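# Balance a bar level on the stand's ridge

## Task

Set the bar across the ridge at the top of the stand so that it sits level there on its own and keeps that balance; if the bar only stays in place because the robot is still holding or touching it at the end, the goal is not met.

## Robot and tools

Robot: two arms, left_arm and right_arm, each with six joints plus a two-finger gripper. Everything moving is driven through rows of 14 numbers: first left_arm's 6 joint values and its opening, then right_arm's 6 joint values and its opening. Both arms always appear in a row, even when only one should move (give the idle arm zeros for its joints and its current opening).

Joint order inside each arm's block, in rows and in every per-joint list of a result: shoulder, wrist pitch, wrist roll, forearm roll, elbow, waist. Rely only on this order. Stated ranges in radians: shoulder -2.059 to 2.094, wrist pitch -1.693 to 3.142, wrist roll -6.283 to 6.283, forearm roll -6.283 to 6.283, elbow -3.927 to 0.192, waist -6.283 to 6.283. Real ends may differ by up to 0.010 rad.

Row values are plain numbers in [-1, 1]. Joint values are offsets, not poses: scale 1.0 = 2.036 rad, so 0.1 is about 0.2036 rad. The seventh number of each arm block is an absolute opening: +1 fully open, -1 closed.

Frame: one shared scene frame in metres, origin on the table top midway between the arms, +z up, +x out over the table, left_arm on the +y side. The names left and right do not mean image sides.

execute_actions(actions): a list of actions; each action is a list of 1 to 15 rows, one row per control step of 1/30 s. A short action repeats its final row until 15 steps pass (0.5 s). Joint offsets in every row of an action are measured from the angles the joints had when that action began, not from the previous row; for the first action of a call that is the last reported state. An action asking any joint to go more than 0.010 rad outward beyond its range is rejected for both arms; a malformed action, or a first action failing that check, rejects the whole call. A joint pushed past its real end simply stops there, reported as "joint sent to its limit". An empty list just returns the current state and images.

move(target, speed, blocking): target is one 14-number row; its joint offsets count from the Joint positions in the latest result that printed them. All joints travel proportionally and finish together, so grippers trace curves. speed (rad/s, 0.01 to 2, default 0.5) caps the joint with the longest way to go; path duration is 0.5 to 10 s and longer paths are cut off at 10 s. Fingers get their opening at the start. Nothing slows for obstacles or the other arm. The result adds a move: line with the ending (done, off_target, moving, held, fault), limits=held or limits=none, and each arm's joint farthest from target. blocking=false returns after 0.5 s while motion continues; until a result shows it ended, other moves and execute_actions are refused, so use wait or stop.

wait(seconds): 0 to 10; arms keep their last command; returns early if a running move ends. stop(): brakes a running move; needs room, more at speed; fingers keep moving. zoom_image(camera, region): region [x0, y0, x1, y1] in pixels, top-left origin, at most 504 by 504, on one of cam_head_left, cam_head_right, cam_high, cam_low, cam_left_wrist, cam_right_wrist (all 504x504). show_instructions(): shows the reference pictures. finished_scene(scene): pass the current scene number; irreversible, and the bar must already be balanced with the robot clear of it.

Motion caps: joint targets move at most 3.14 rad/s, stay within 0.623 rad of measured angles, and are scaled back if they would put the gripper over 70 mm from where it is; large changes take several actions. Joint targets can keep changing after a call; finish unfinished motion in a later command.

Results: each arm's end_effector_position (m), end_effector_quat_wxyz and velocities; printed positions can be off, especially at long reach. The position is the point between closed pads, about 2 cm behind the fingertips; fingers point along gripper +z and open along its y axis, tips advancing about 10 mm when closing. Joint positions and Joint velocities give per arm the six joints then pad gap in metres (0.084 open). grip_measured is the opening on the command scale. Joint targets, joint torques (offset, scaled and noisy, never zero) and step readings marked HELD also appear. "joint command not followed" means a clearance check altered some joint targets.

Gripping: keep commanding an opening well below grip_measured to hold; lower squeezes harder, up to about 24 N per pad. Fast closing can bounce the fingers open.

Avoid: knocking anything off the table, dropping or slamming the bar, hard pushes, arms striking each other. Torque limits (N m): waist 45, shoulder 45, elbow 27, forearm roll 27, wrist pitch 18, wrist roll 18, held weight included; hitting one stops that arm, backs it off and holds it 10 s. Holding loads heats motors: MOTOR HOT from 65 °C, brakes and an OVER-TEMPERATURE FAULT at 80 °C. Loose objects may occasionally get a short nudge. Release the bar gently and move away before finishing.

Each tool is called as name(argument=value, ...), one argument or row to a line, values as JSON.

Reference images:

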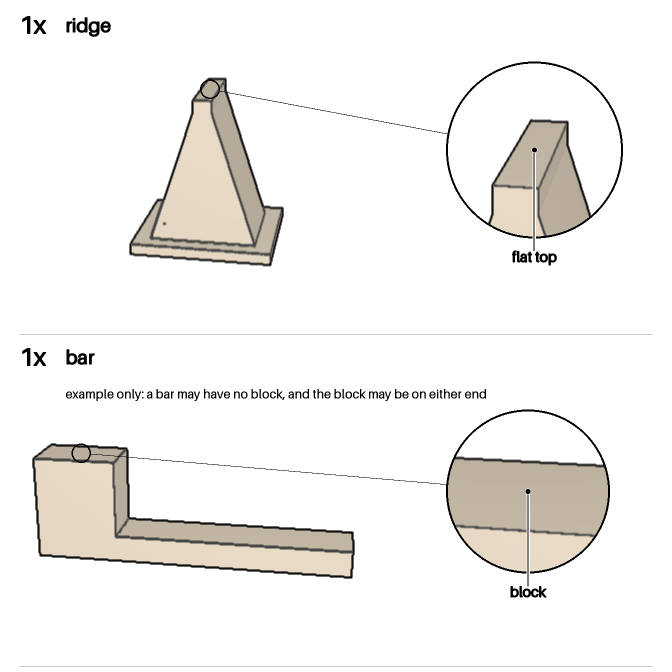

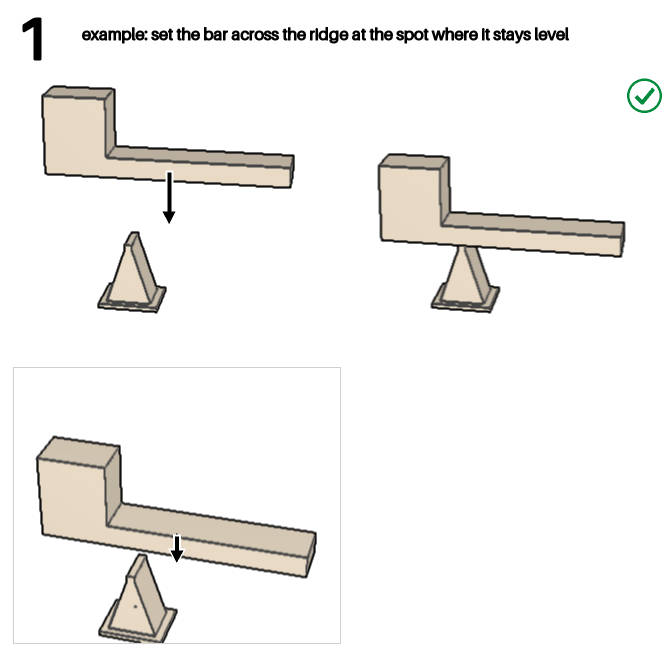

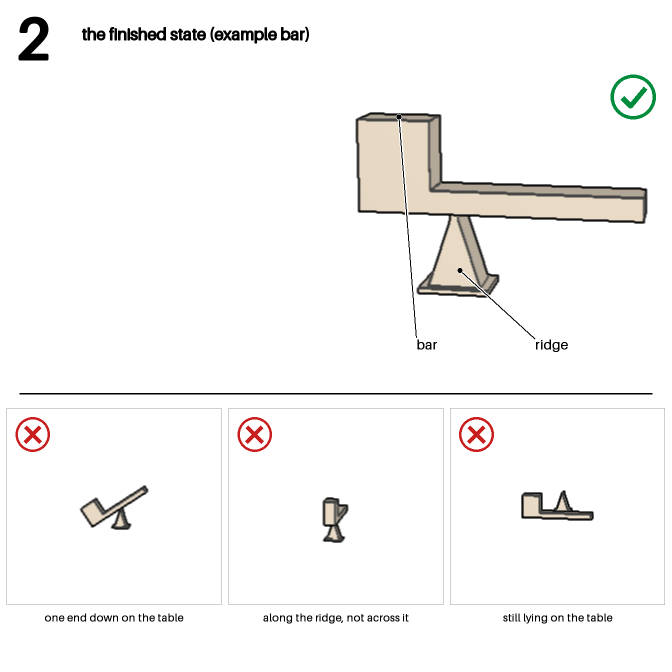

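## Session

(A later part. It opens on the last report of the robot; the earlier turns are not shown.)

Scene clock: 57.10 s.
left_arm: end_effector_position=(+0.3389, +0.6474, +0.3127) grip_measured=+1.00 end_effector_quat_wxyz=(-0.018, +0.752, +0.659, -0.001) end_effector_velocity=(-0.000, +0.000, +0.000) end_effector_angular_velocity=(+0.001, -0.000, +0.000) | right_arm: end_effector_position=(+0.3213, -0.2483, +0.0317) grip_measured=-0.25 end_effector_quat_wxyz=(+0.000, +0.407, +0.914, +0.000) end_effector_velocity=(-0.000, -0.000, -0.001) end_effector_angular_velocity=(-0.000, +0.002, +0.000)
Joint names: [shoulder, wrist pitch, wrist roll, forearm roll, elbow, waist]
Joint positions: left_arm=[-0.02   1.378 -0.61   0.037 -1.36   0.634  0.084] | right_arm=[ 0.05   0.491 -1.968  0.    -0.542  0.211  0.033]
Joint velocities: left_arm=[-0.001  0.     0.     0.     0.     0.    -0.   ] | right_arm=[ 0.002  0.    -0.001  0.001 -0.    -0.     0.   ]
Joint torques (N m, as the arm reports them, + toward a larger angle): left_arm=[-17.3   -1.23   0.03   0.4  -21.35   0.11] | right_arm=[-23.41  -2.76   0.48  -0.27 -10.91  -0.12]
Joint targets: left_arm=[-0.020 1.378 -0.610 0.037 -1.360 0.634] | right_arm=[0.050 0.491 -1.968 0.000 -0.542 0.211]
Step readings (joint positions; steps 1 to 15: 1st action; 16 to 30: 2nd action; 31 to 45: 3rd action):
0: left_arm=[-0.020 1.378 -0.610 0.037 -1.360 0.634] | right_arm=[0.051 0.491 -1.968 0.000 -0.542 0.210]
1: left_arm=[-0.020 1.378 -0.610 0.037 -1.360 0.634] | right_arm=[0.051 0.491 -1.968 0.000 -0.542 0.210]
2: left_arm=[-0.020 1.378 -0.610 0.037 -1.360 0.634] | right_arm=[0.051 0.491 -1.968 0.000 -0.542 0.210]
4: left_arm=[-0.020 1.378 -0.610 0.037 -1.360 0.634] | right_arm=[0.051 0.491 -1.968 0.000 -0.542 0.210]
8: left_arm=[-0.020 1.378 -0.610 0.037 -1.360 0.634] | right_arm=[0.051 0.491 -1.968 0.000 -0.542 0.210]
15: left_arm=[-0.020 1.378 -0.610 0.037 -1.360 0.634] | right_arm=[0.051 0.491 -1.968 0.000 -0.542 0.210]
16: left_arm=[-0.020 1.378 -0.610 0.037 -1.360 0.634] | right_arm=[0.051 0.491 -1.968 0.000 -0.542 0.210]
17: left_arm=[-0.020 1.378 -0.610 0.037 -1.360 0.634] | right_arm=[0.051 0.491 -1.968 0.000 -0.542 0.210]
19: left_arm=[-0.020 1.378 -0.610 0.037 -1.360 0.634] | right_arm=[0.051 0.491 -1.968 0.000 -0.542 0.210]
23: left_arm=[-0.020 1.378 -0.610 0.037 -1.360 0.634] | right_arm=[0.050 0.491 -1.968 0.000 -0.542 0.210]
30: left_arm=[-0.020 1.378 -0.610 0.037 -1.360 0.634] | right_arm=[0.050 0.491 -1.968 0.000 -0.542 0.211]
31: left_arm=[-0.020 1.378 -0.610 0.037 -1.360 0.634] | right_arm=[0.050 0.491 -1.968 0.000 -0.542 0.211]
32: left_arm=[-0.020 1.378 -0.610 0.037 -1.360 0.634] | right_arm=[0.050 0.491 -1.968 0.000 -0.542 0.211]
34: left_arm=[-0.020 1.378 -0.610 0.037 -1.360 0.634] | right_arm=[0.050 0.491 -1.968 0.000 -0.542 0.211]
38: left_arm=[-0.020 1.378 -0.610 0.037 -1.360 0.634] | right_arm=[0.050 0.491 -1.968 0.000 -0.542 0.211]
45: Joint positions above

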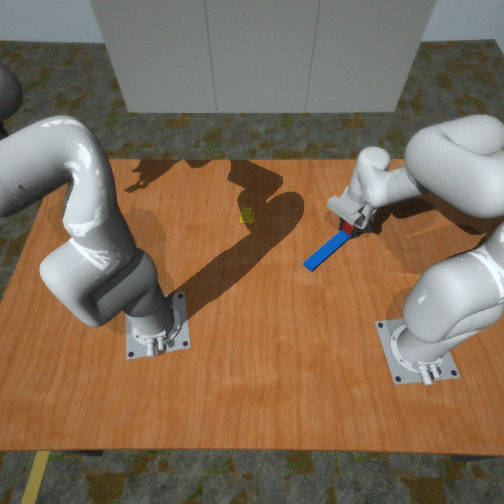

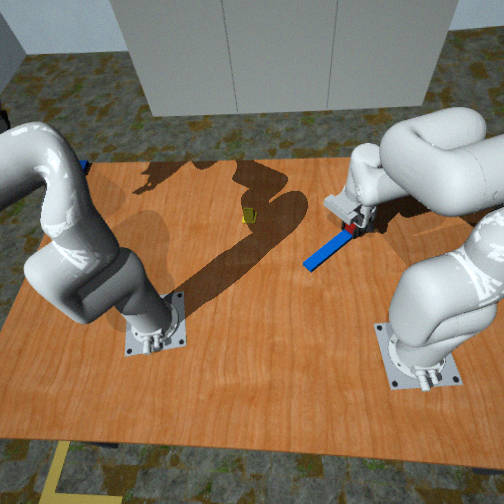

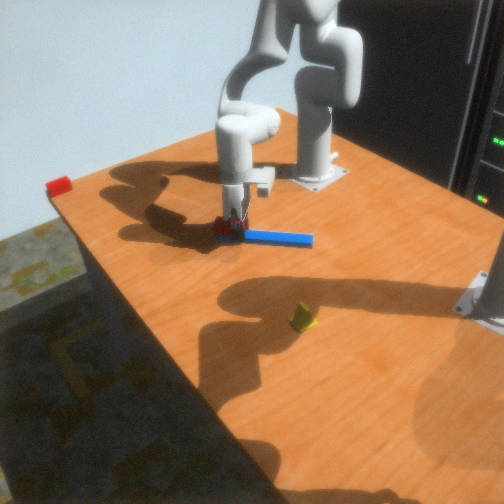

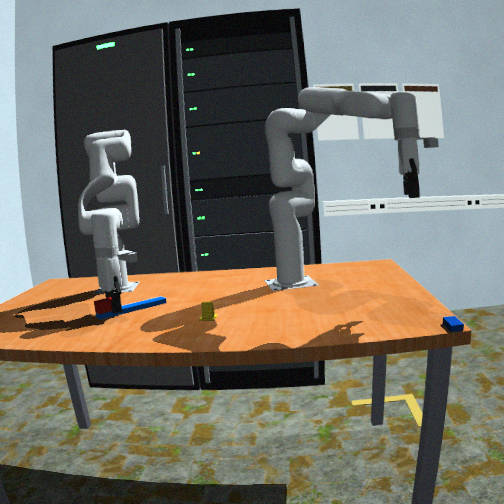

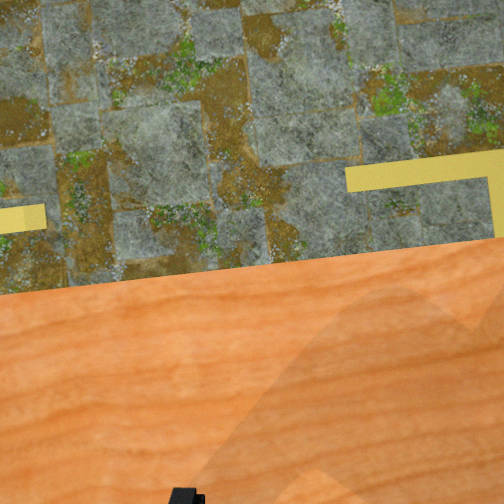

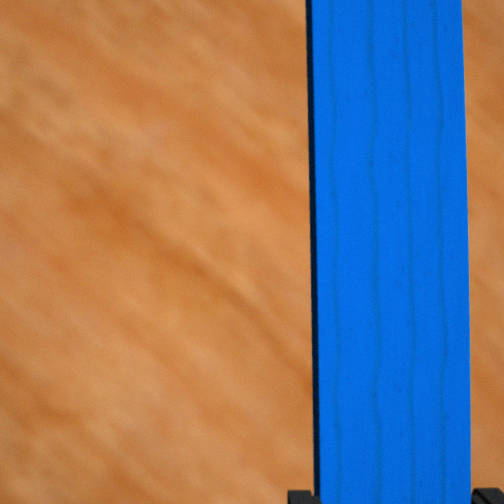

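move(
  target=[0,0,0,0,0,0,1,-0.1,0.13,0,0,-0.03,0,-0.8],
)

move(
  target=[0,0,0,0,0,0,1,0.4065,0.186,-0.191,0,-0.592,0.22,-0.8],
  speed=0.7,
)

zoom_image(
  camera="cam_high",
  region=[220,210,420,350],
)

Scene clock: 74.10 s.
left_arm: end_effector_position=(+0.3389, +0.6474, +0.3127) grip_measured=+1.00 end_effector_quat_wxyz=(-0.018, +0.752, +0.659, -0.001) end_effector_velocity=(-0.000, -0.001, -0.001) end_effector_angular_velocity=(-0.002, +0.000, +0.000) | right_arm: end_effector_position=(+0.3241, -0.2474, +0.1088) grip_measured=-0.25 end_effector_quat_wxyz=(+0.000, +0.407, +0.914, +0.000) end_effector_velocity=(+0.001, +0.000, +0.002) end_effector_angular_velocity=(+0.001, -0.004, +0.001)
Joint names: [shoulder, wrist pitch, wrist roll, forearm roll, elbow, waist]
Joint positions: left_arm=[-0.02   1.378 -0.61   0.037 -1.36   0.634  0.084] | right_arm=[-0.153  0.755 -1.968  0.    -0.603  0.21   0.033]
Joint velocities: left_arm=[-0.     0.001  0.    -0.001  0.001 -0.     0.   ] | right_arm=[-0.004  0.001 -0.001  0.    -0.002  0.    -0.   ]
Joint torques (N m, as the arm reports them, + toward a larger angle): left_arm=[-17.17  -1.31   0.28   0.61 -21.17  -0.25] | right_arm=[-22.16  -2.98   0.47  -0.02 -13.68  -0.04]
Joint targets: left_arm=[-0.020 1.378 -0.610 0.037 -1.360 0.634] | right_arm=[-0.153 0.756 -1.968 0.000 -0.603 0.211]
move: done; limits=none; left_arm: farthest joint: the waist, 0.000 radians from its target (0.000 radians at the start); right_arm: farthest joint: the waist, 0.001 radians from its target (0.000 radians at the start)

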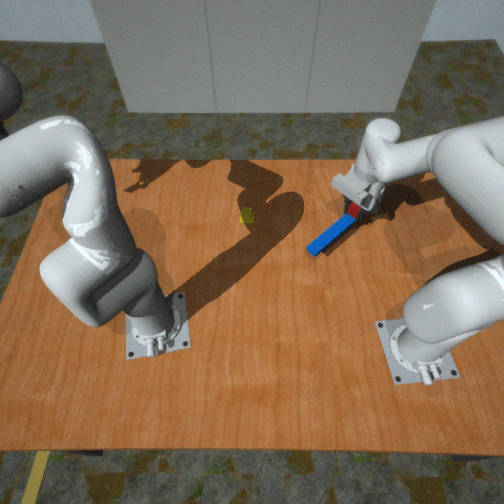

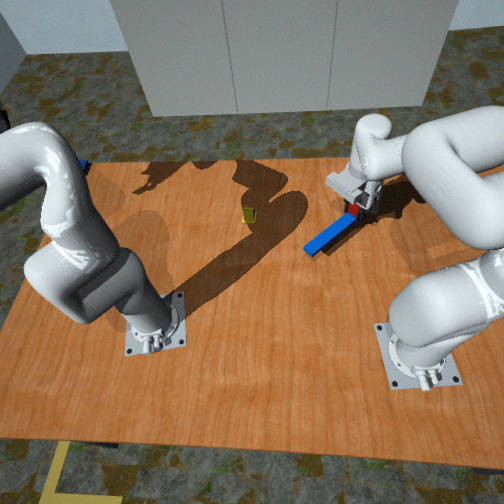

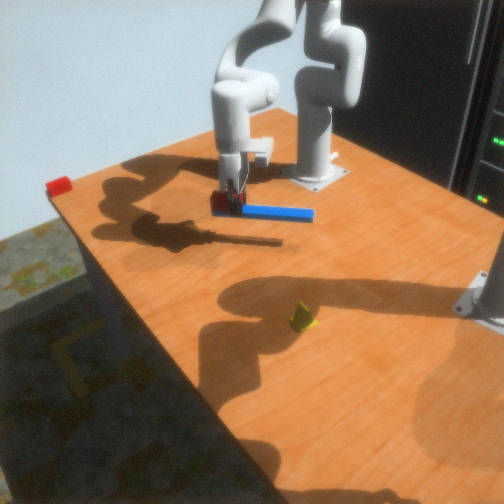

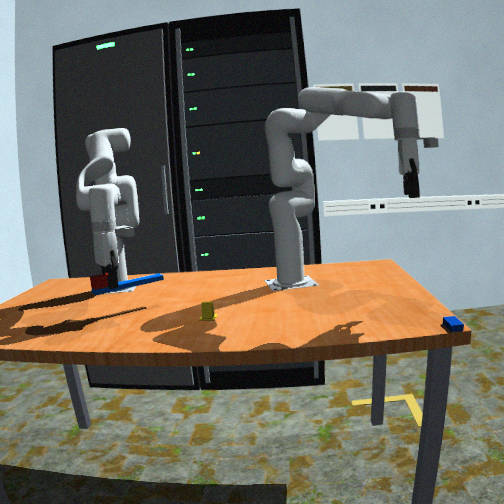

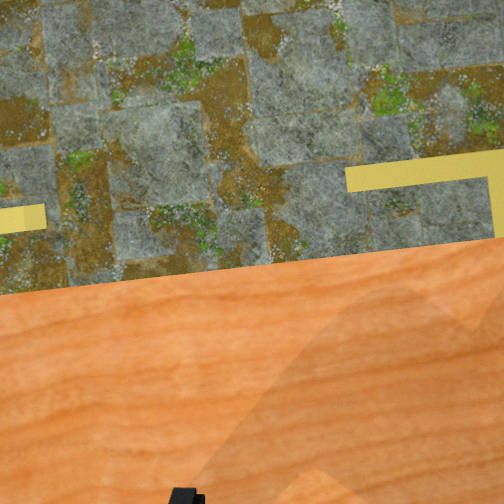

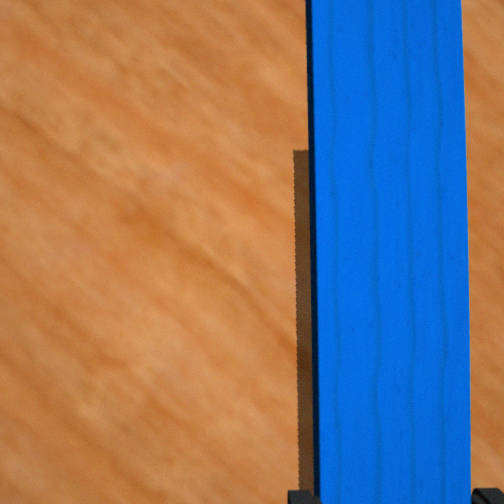

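Scene clock: 76.47 s.
left_arm: end_effector_position=(+0.3389, +0.6474, +0.3127) grip_measured=+1.00 end_effector_quat_wxyz=(-0.018, +0.752, +0.659, -0.001) end_effector_velocity=(+0.000, -0.000, +0.000) end_effector_angular_velocity=(-0.000, -0.000, +0.000) | right_arm: end_effector_position=(+0.4203, +0.0789, +0.1294) grip_measured=-0.25 end_effector_quat_wxyz=(-0.000, +0.001, +1.000, -0.000) end_effector_velocity=(-0.002, +0.002, -0.002) end_effector_angular_velocity=(-0.002, +0.002, +0.004)
Joint names: [shoulder, wrist pitch, wrist roll, forearm roll, elbow, waist]
Joint positions: left_arm=[-0.02   1.378 -0.61   0.037 -1.36   0.634  0.084] | right_arm=[ 0.674  1.134 -2.357  0.    -1.808  0.658  0.033]
Joint velocities: left_arm=[-0.  0. -0. -0. -0.  0. -0.] | right_arm=[ 0.004  0.    -0.     0.001 -0.002  0.004 -0.   ]
Joint torques (N m, as the arm reports them, + toward a larger angle): left_arm=[-17.31  -1.22   0.16   0.48 -21.32  -0.24] | right_arm=[-46.44  -2.88   0.58  -0.13 -15.43  -0.24]
Joint targets: left_arm=[-0.020 1.378 -0.610 0.037 -1.360 0.634] | right_arm=[0.675 1.134 -2.357 0.000 -1.808 0.658]
move: done; limits=none; left_arm: farthest joint: the waist, 0.000 radians from its target (0.000 radians at the start); right_arm: farthest joint: the waist, 0.000 radians from its target (0.447 radians at the start)

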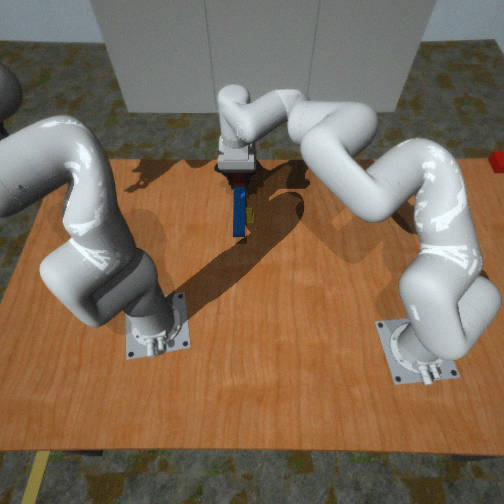

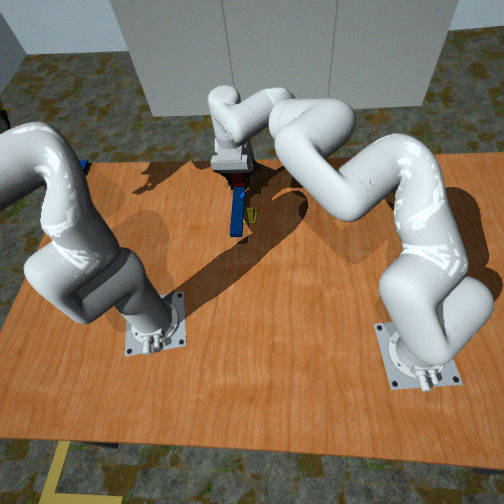

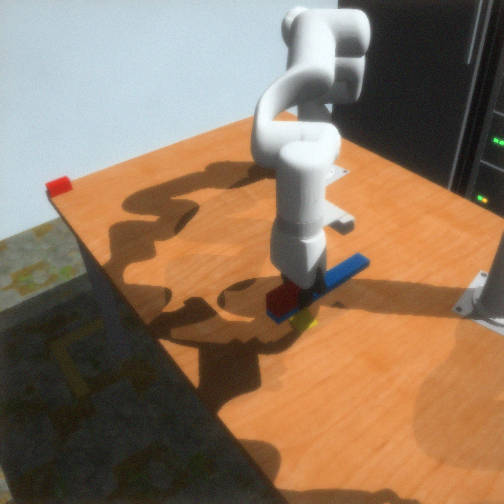

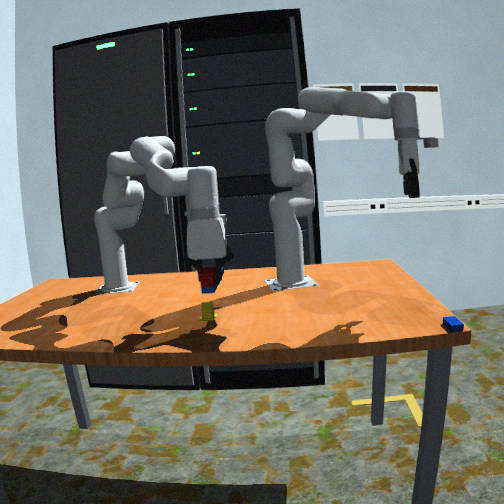

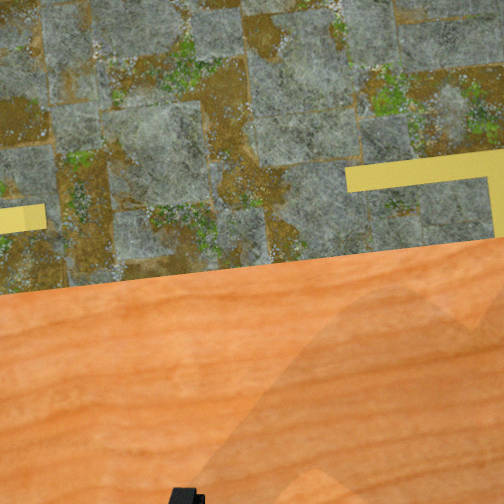

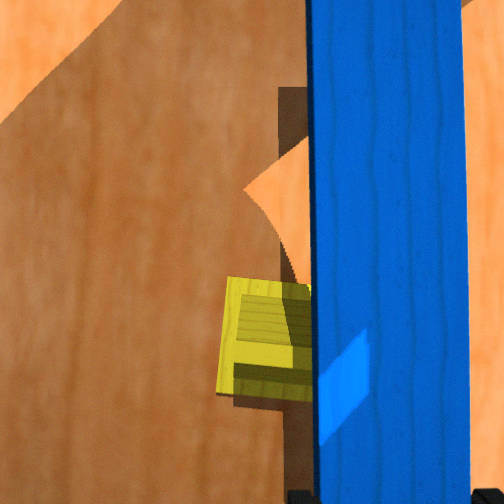

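Region (220, 210, 420, 350) of cam_high's 504x504 image, scaled by 2.520, with more detail than that image has; it fills the top 353 rows of this view, and the rest is white.

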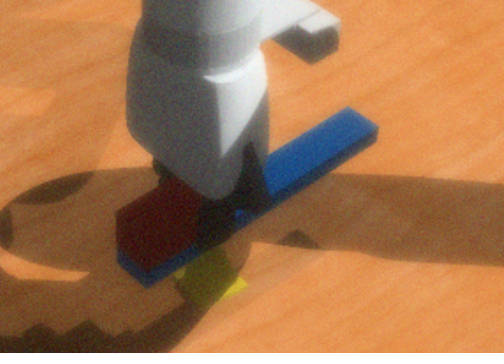

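move(
  target=[0,0,0,0,0,0,1,-0.0265,-0.0786,0.049,0,0.105,-0.005,-0.8],
  speed=0.3,
)

zoom_image(
  camera="cam_high",
  region=[250,250,390,350],
)

zoom_image(
  camera="cam_low",
  region=[170,260,250,330],
)

Scene clock: 87.50 s.
left_arm: end_effector_position=(+0.3389, +0.6474, +0.3127) grip_measured=+1.00 end_effector_quat_wxyz=(-0.018, +0.752, +0.659, -0.001) end_effector_velocity=(-0.000, +0.000, -0.000) end_effector_angular_velocity=(+0.000, +0.000, +0.000) | right_arm: end_effector_position=(+0.4059, +0.0557, +0.0875) grip_measured=-0.25 end_effector_quat_wxyz=(-0.000, +0.055, +0.998, +0.000) end_effector_velocity=(-0.002, -0.001, -0.003) end_effector_angular_velocity=(-0.004, +0.004, +0.000)
Joint names: [shoulder, wrist pitch, wrist roll, forearm roll, elbow, waist]
Joint positions: left_arm=[-0.02   1.378 -0.61   0.037 -1.36   0.634  0.084] | right_arm=[ 0.62   0.974 -2.257  0.    -1.595  0.648  0.033]
Joint velocities: left_arm=[ 0.001 -0.001 -0.     0.     0.     0.     0.   ] | right_arm=[ 0.002 -0.001  0.001 -0.     0.004  0.001  0.   ]
Joint torques (N m, as the arm reports them, + toward a larger angle): left_arm=[-16.89  -1.24   0.15   0.41 -21.36  -0.14] | right_arm=[-44.37  -2.95   0.44  -0.05 -14.98  -0.3 ]
Joint targets: left_arm=[-0.020 1.378 -0.610 0.037 -1.360 0.634] | right_arm=[0.621 0.974 -2.257 0.000 -1.594 0.648]
move: done; limits=none; left_arm: farthest joint: the waist, 0.000 radians from its target (0.000 radians at the start); right_arm: farthest joint: the waist, 0.000 radians from its target (0.011 radians at the start)

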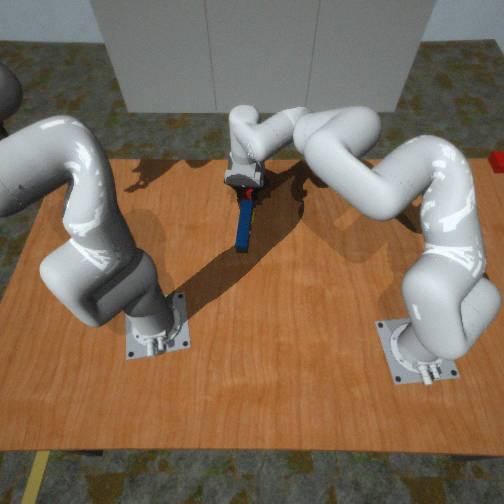

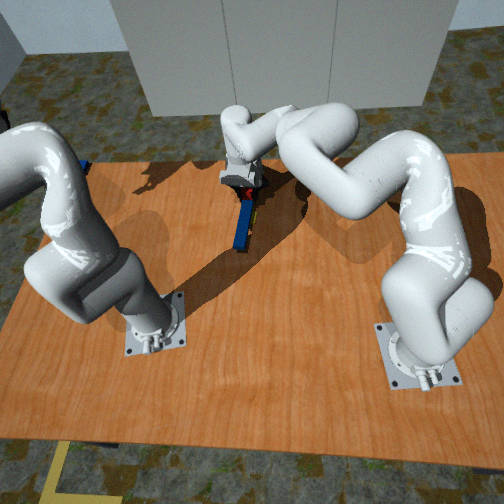

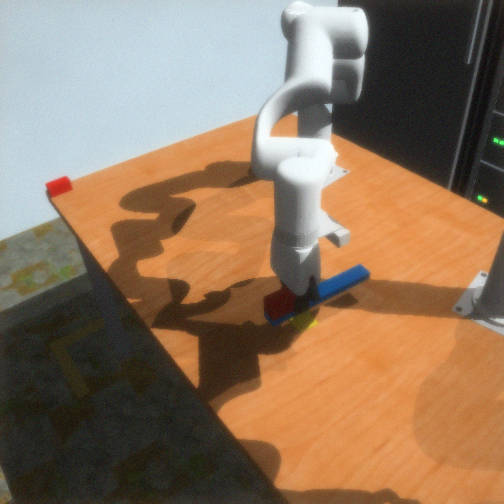

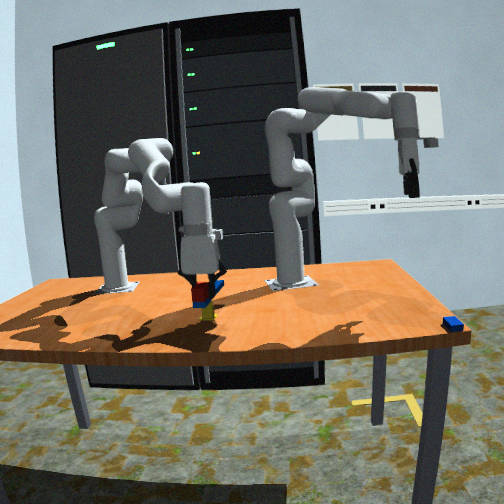

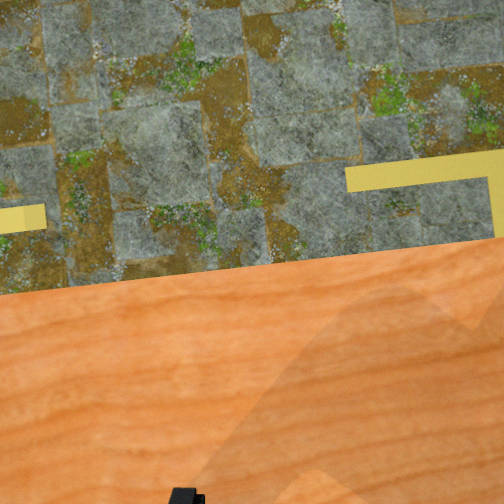

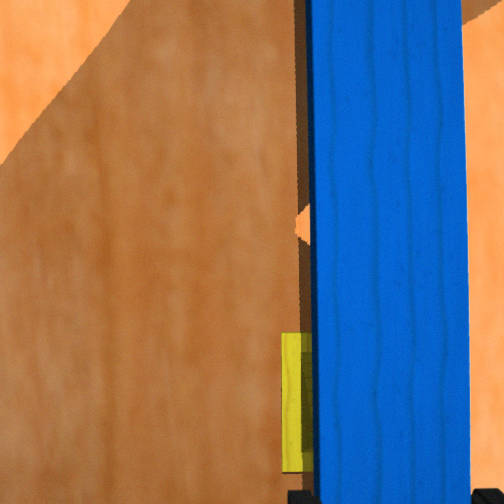

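Region (250, 250, 390, 350) of cam_high's 504x504 image, scaled by 3.600, with more detail than that image has; it fills the top 360 rows of this view, and the rest is white.

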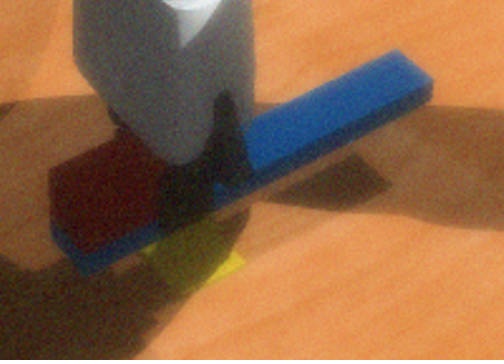

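Region (170, 260, 250, 330) of cam_low's 504x504 image, scaled by 6.300, with more detail than that image has; it fills the top 441 rows of this view, and the rest is white.

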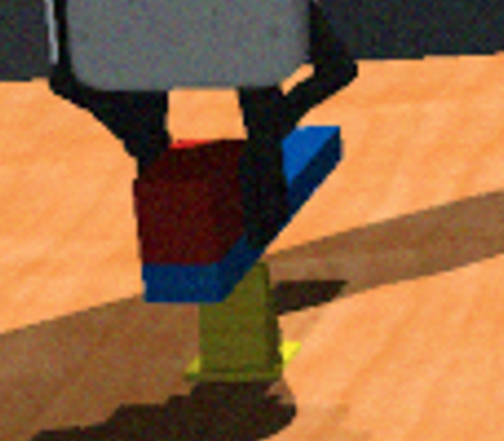

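move(
  target=[0,0,0,0,0,0,1,0.0035,-0.0055,0,0,0.002,0,-0.8],
  speed=0.03,
)

zoom_image(
  camera="cam_low",
  region=[170,260,250,330],
)

Scene clock: 93.50 s.
left_arm: end_effector_position=(+0.3389, +0.6474, +0.3127) grip_measured=+1.00 end_effector_quat_wxyz=(-0.018, +0.752, +0.659, -0.001) end_effector_velocity=(-0.000, +0.000, -0.000) end_effector_angular_velocity=(+0.000, +0.000, +0.000) | right_arm: end_effector_position=(+0.4058, +0.0556, +0.0825) grip_measured=-0.25 end_effector_quat_wxyz=(-0.000, +0.055, +0.998, +0.000) end_effector_velocity=(+0.000, +0.001, +0.000) end_effector_angular_velocity=(+0.002, -0.002, +0.000)
Joint names: [shoulder, wrist pitch, wrist roll, forearm roll, elbow, waist]
Joint positions: left_arm=[-0.02   1.378 -0.61   0.037 -1.36   0.634  0.084] | right_arm=[ 0.628  0.963 -2.257  0.    -1.591  0.648  0.033]
Joint velocities: left_arm=[ 0.001 -0.001  0.     0.    -0.     0.    -0.   ] | right_arm=[ 0.    -0.003  0.     0.    -0.     0.001  0.   ]
Joint torques (N m, as the arm reports them, + toward a larger angle): left_arm=[-17.05  -1.31   0.19   0.58 -21.24  -0.21] | right_arm=[-44.67  -3.     0.54  -0.17 -14.91  -0.07]
Joint targets: left_arm=[-0.020 1.378 -0.610 0.037 -1.360 0.634] | right_arm=[0.628 0.963 -2.257 0.000 -1.591 0.648]
move: done; limits=none; left_arm: farthest joint: the waist, 0.000 radians from its target (0.000 radians at the start); right_arm: farthest joint: the waist, 0.000 radians from its target (0.000 radians at the start)

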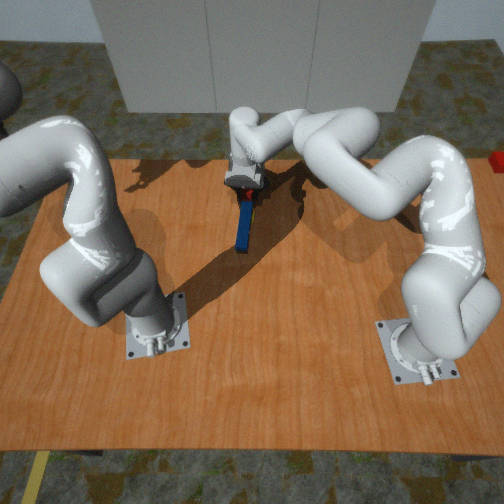

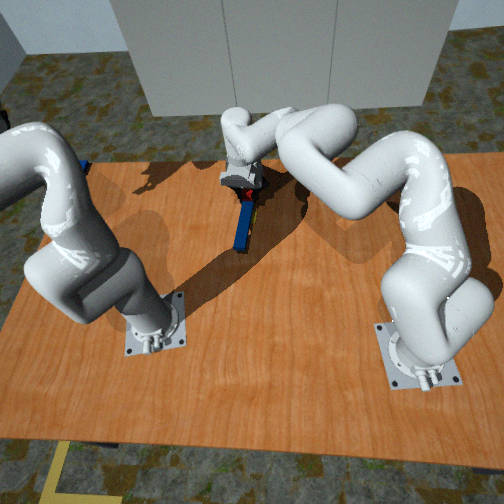

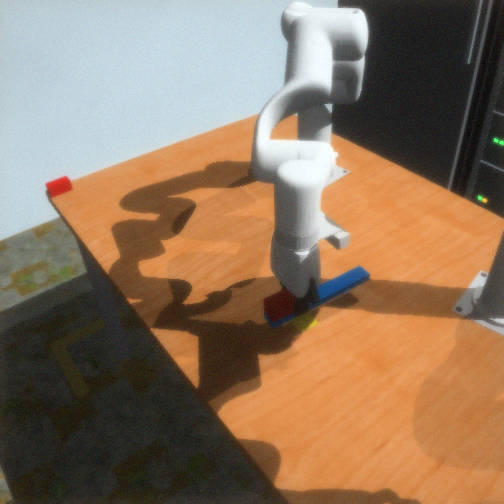

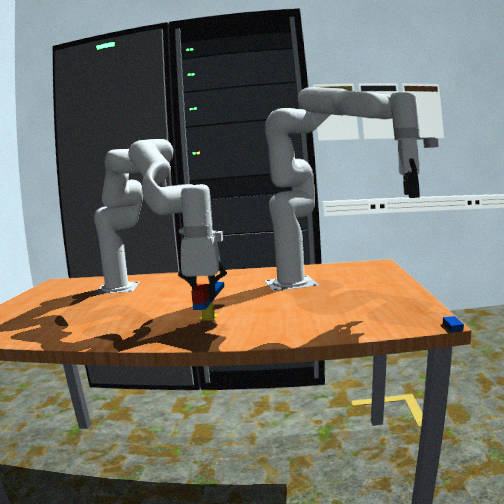

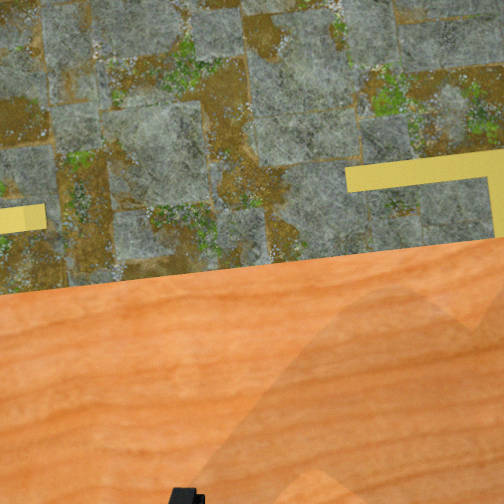

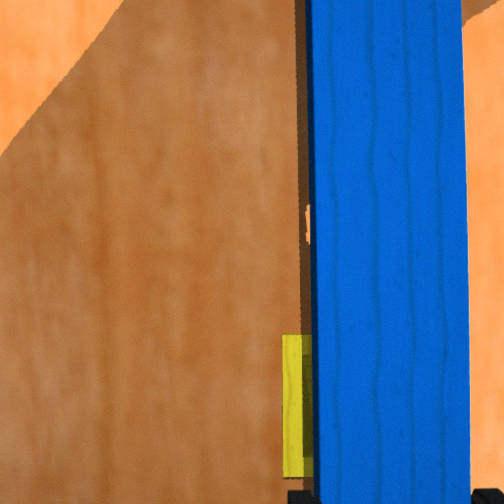

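Region (170, 260, 250, 330) of cam_low's 504x504 image, scaled by 6.300, with more detail than that image has; it fills the top 441 rows of this view, and the rest is white.

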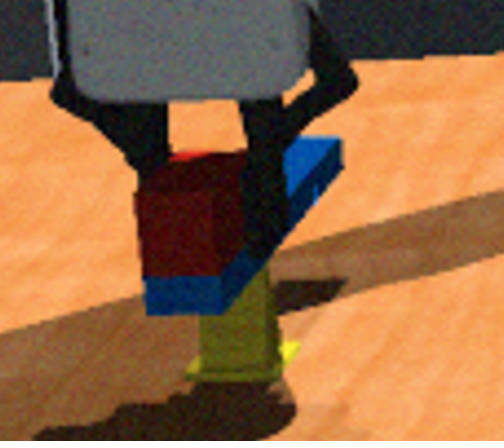

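move(
  target=[0,0,0,0,0,0,1,0.0017,-0.0027,0,0,0.001,0,-0.8],
  speed=0.02,
)

Scene clock: 98.47 s.
left_arm: end_effector_position=(+0.3389, +0.6474, +0.3127) grip_measured=+1.00 end_effector_quat_wxyz=(-0.018, +0.752, +0.659, -0.001) end_effector_velocity=(+0.000, -0.000, +0.000) end_effector_angular_velocity=(-0.000, -0.001, +0.000) | right_arm: end_effector_position=(+0.4058, +0.0556, +0.0800) grip_measured=-0.25 end_effector_quat_wxyz=(-0.000, +0.055, +0.998, -0.000) end_effector_velocity=(+0.001, +0.000, +0.001) end_effector_angular_velocity=(+0.002, -0.002, -0.001)
Joint names: [shoulder, wrist pitch, wrist roll, forearm roll, elbow, waist]
Joint positions: left_arm=[-0.02   1.378 -0.61   0.037 -1.36   0.634  0.084] | right_arm=[ 0.631  0.958 -2.257  0.    -1.589  0.648  0.033]
Joint velocities: left_arm=[-0.001  0.     0.    -0.001 -0.    -0.    -0.   ] | right_arm=[-0.001 -0.002  0.001  0.     0.001 -0.     0.   ]
Joint torques (N m, as the arm reports them, + toward a larger angle): left_arm=[-17.27  -1.28   0.14   0.48 -21.24   0.04] | right_arm=[-44.57  -2.98   0.47  -0.19 -14.9    0.02]
Joint targets: left_arm=[-0.020 1.378 -0.610 0.037 -1.360 0.634] | right_arm=[0.631 0.958 -2.257 0.000 -1.589 0.648]
move: done; limits=none; left_arm: farthest joint: the waist, 0.000 radians from its target (0.000 radians at the start); right_arm: farthest joint: the shoulder, 0.001 radians from its target (0.004 radians at the start)

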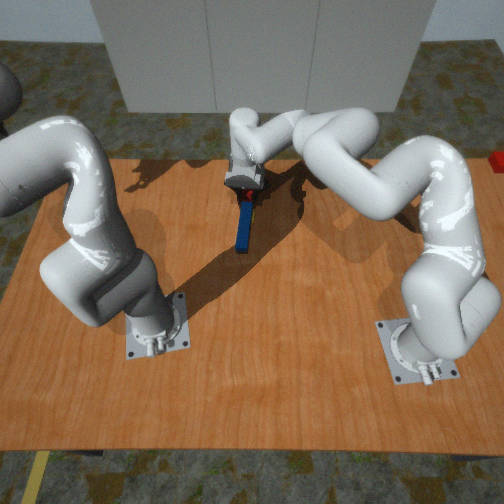

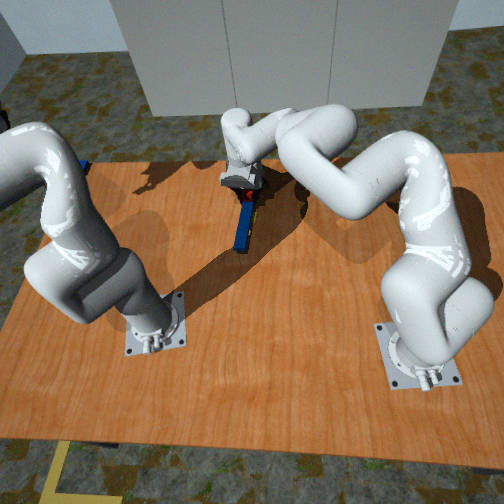

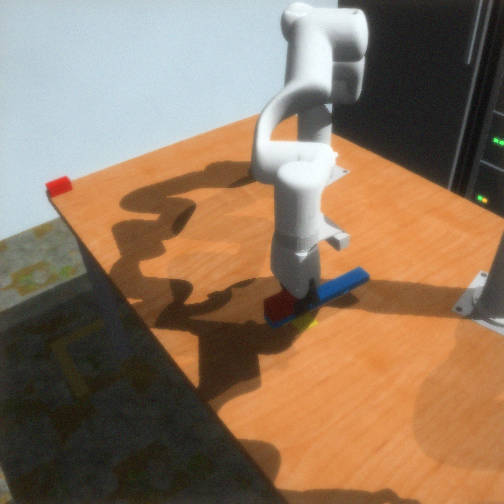

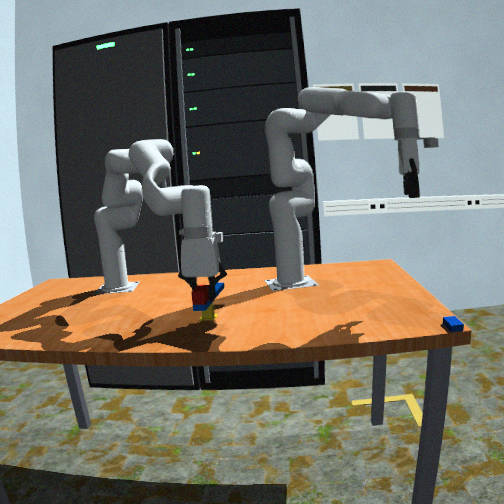

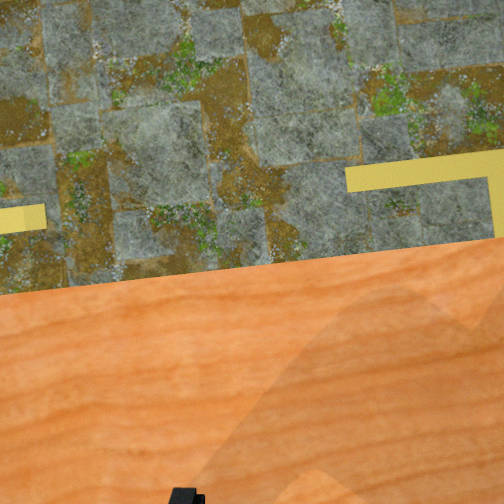

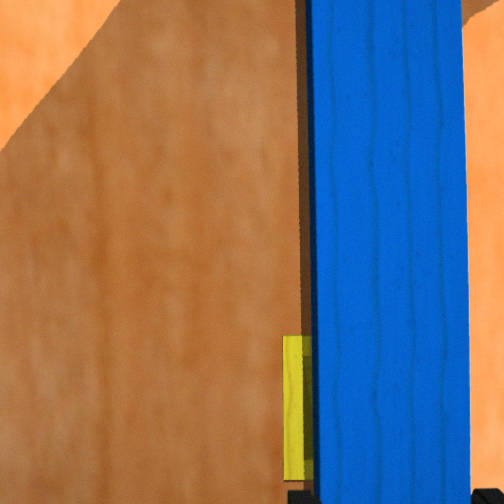

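move(
  target=[0,0,0,0,0,0,1,0.0017,-0.0027,0,0,0.001,0,-0.8],
  speed=0.02,
)

Scene clock: 112.60 s.
left_arm: end_effector_position=(+0.3389, +0.6474, +0.3127) grip_measured=+1.00 end_effector_quat_wxyz=(-0.018, +0.752, +0.659, -0.001) end_effector_velocity=(+0.000, +0.000, +0.001) end_effector_angular_velocity=(+0.001, -0.001, -0.000) | right_arm: end_effector_position=(+0.4065, +0.0562, +0.0793) grip_measured=-0.25 end_effector_quat_wxyz=(+0.001, +0.055, +0.998, +0.001) end_effector_velocity=(-0.000, +0.000, -0.002) end_effector_angular_velocity=(-0.001, -0.000, +0.002)
Joint names: [shoulder, wrist pitch, wrist roll, forearm roll, elbow, waist]
Joint positions: left_arm=[-0.02   1.378 -0.61   0.037 -1.36   0.634  0.084] | right_arm=[ 0.633  0.953 -2.257  0.    -1.588  0.648  0.033]
Joint velocities: left_arm=[-0.     0.    -0.    -0.    -0.001 -0.     0.   ] | right_arm=[ 0.003 -0.003 -0.    -0.001  0.     0.001  0.   ]
Joint torques (N m, as the arm reports them, + toward a larger angle): left_arm=[-16.94  -1.29   0.22   0.67 -21.3   -0.04] | right_arm=[-35.01  -3.     0.47  -0.26 -11.48  -0.28]
Joint targets: left_arm=[-0.020 1.378 -0.610 0.037 -1.360 0.634] | right_arm=[0.634 0.952 -2.257 0.000 -1.587 0.648]
move: done; limits=none; left_arm: farthest joint: the waist, 0.000 radians from its target (0.000 radians at the start); right_arm: farthest joint: the shoulder, 0.002 radians from its target (0.003 radians at the start)

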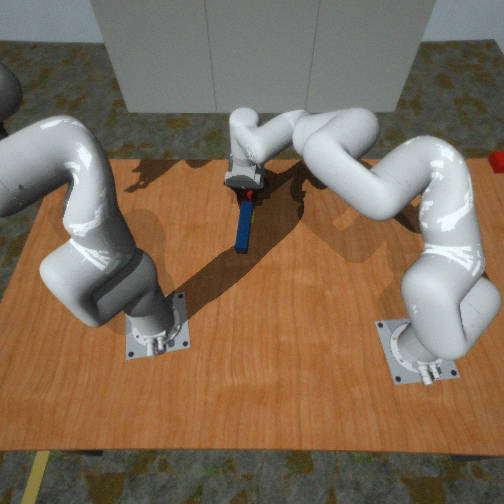

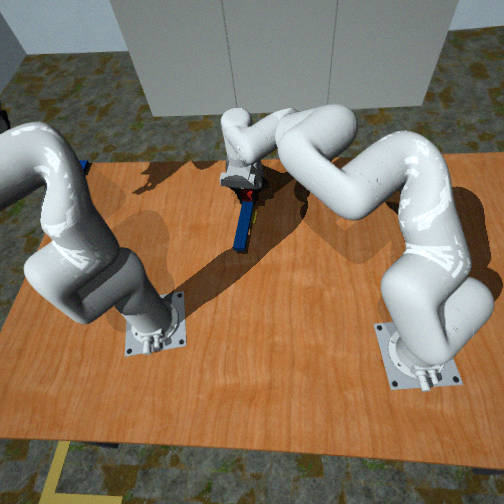

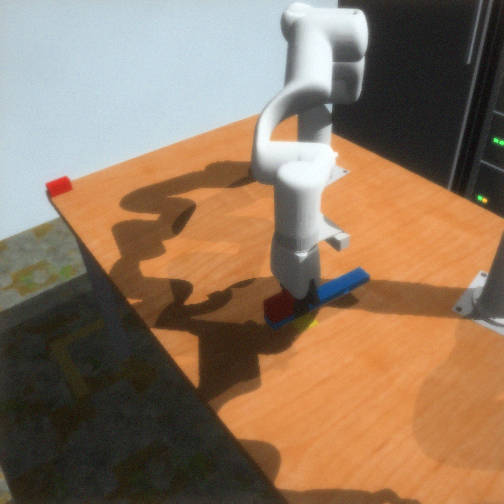

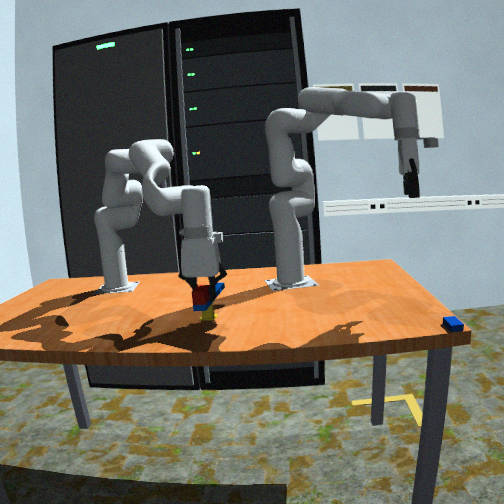

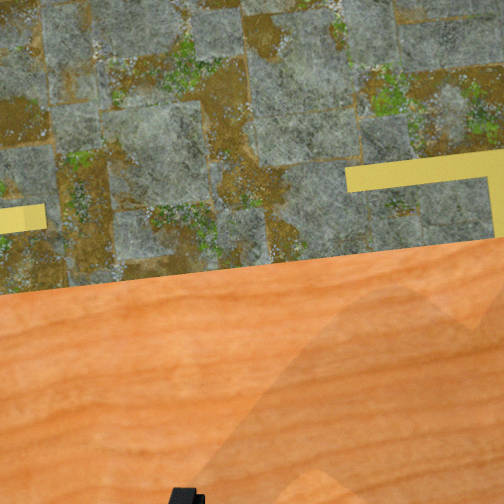

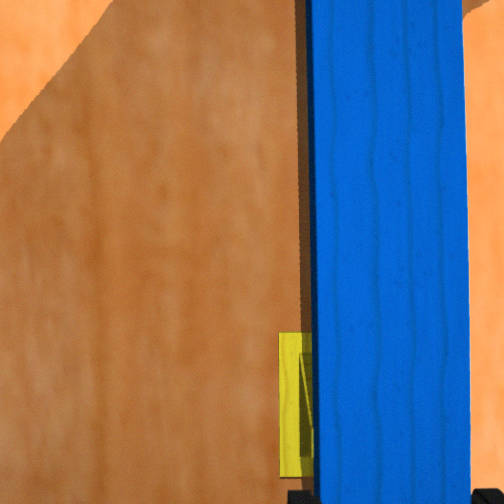

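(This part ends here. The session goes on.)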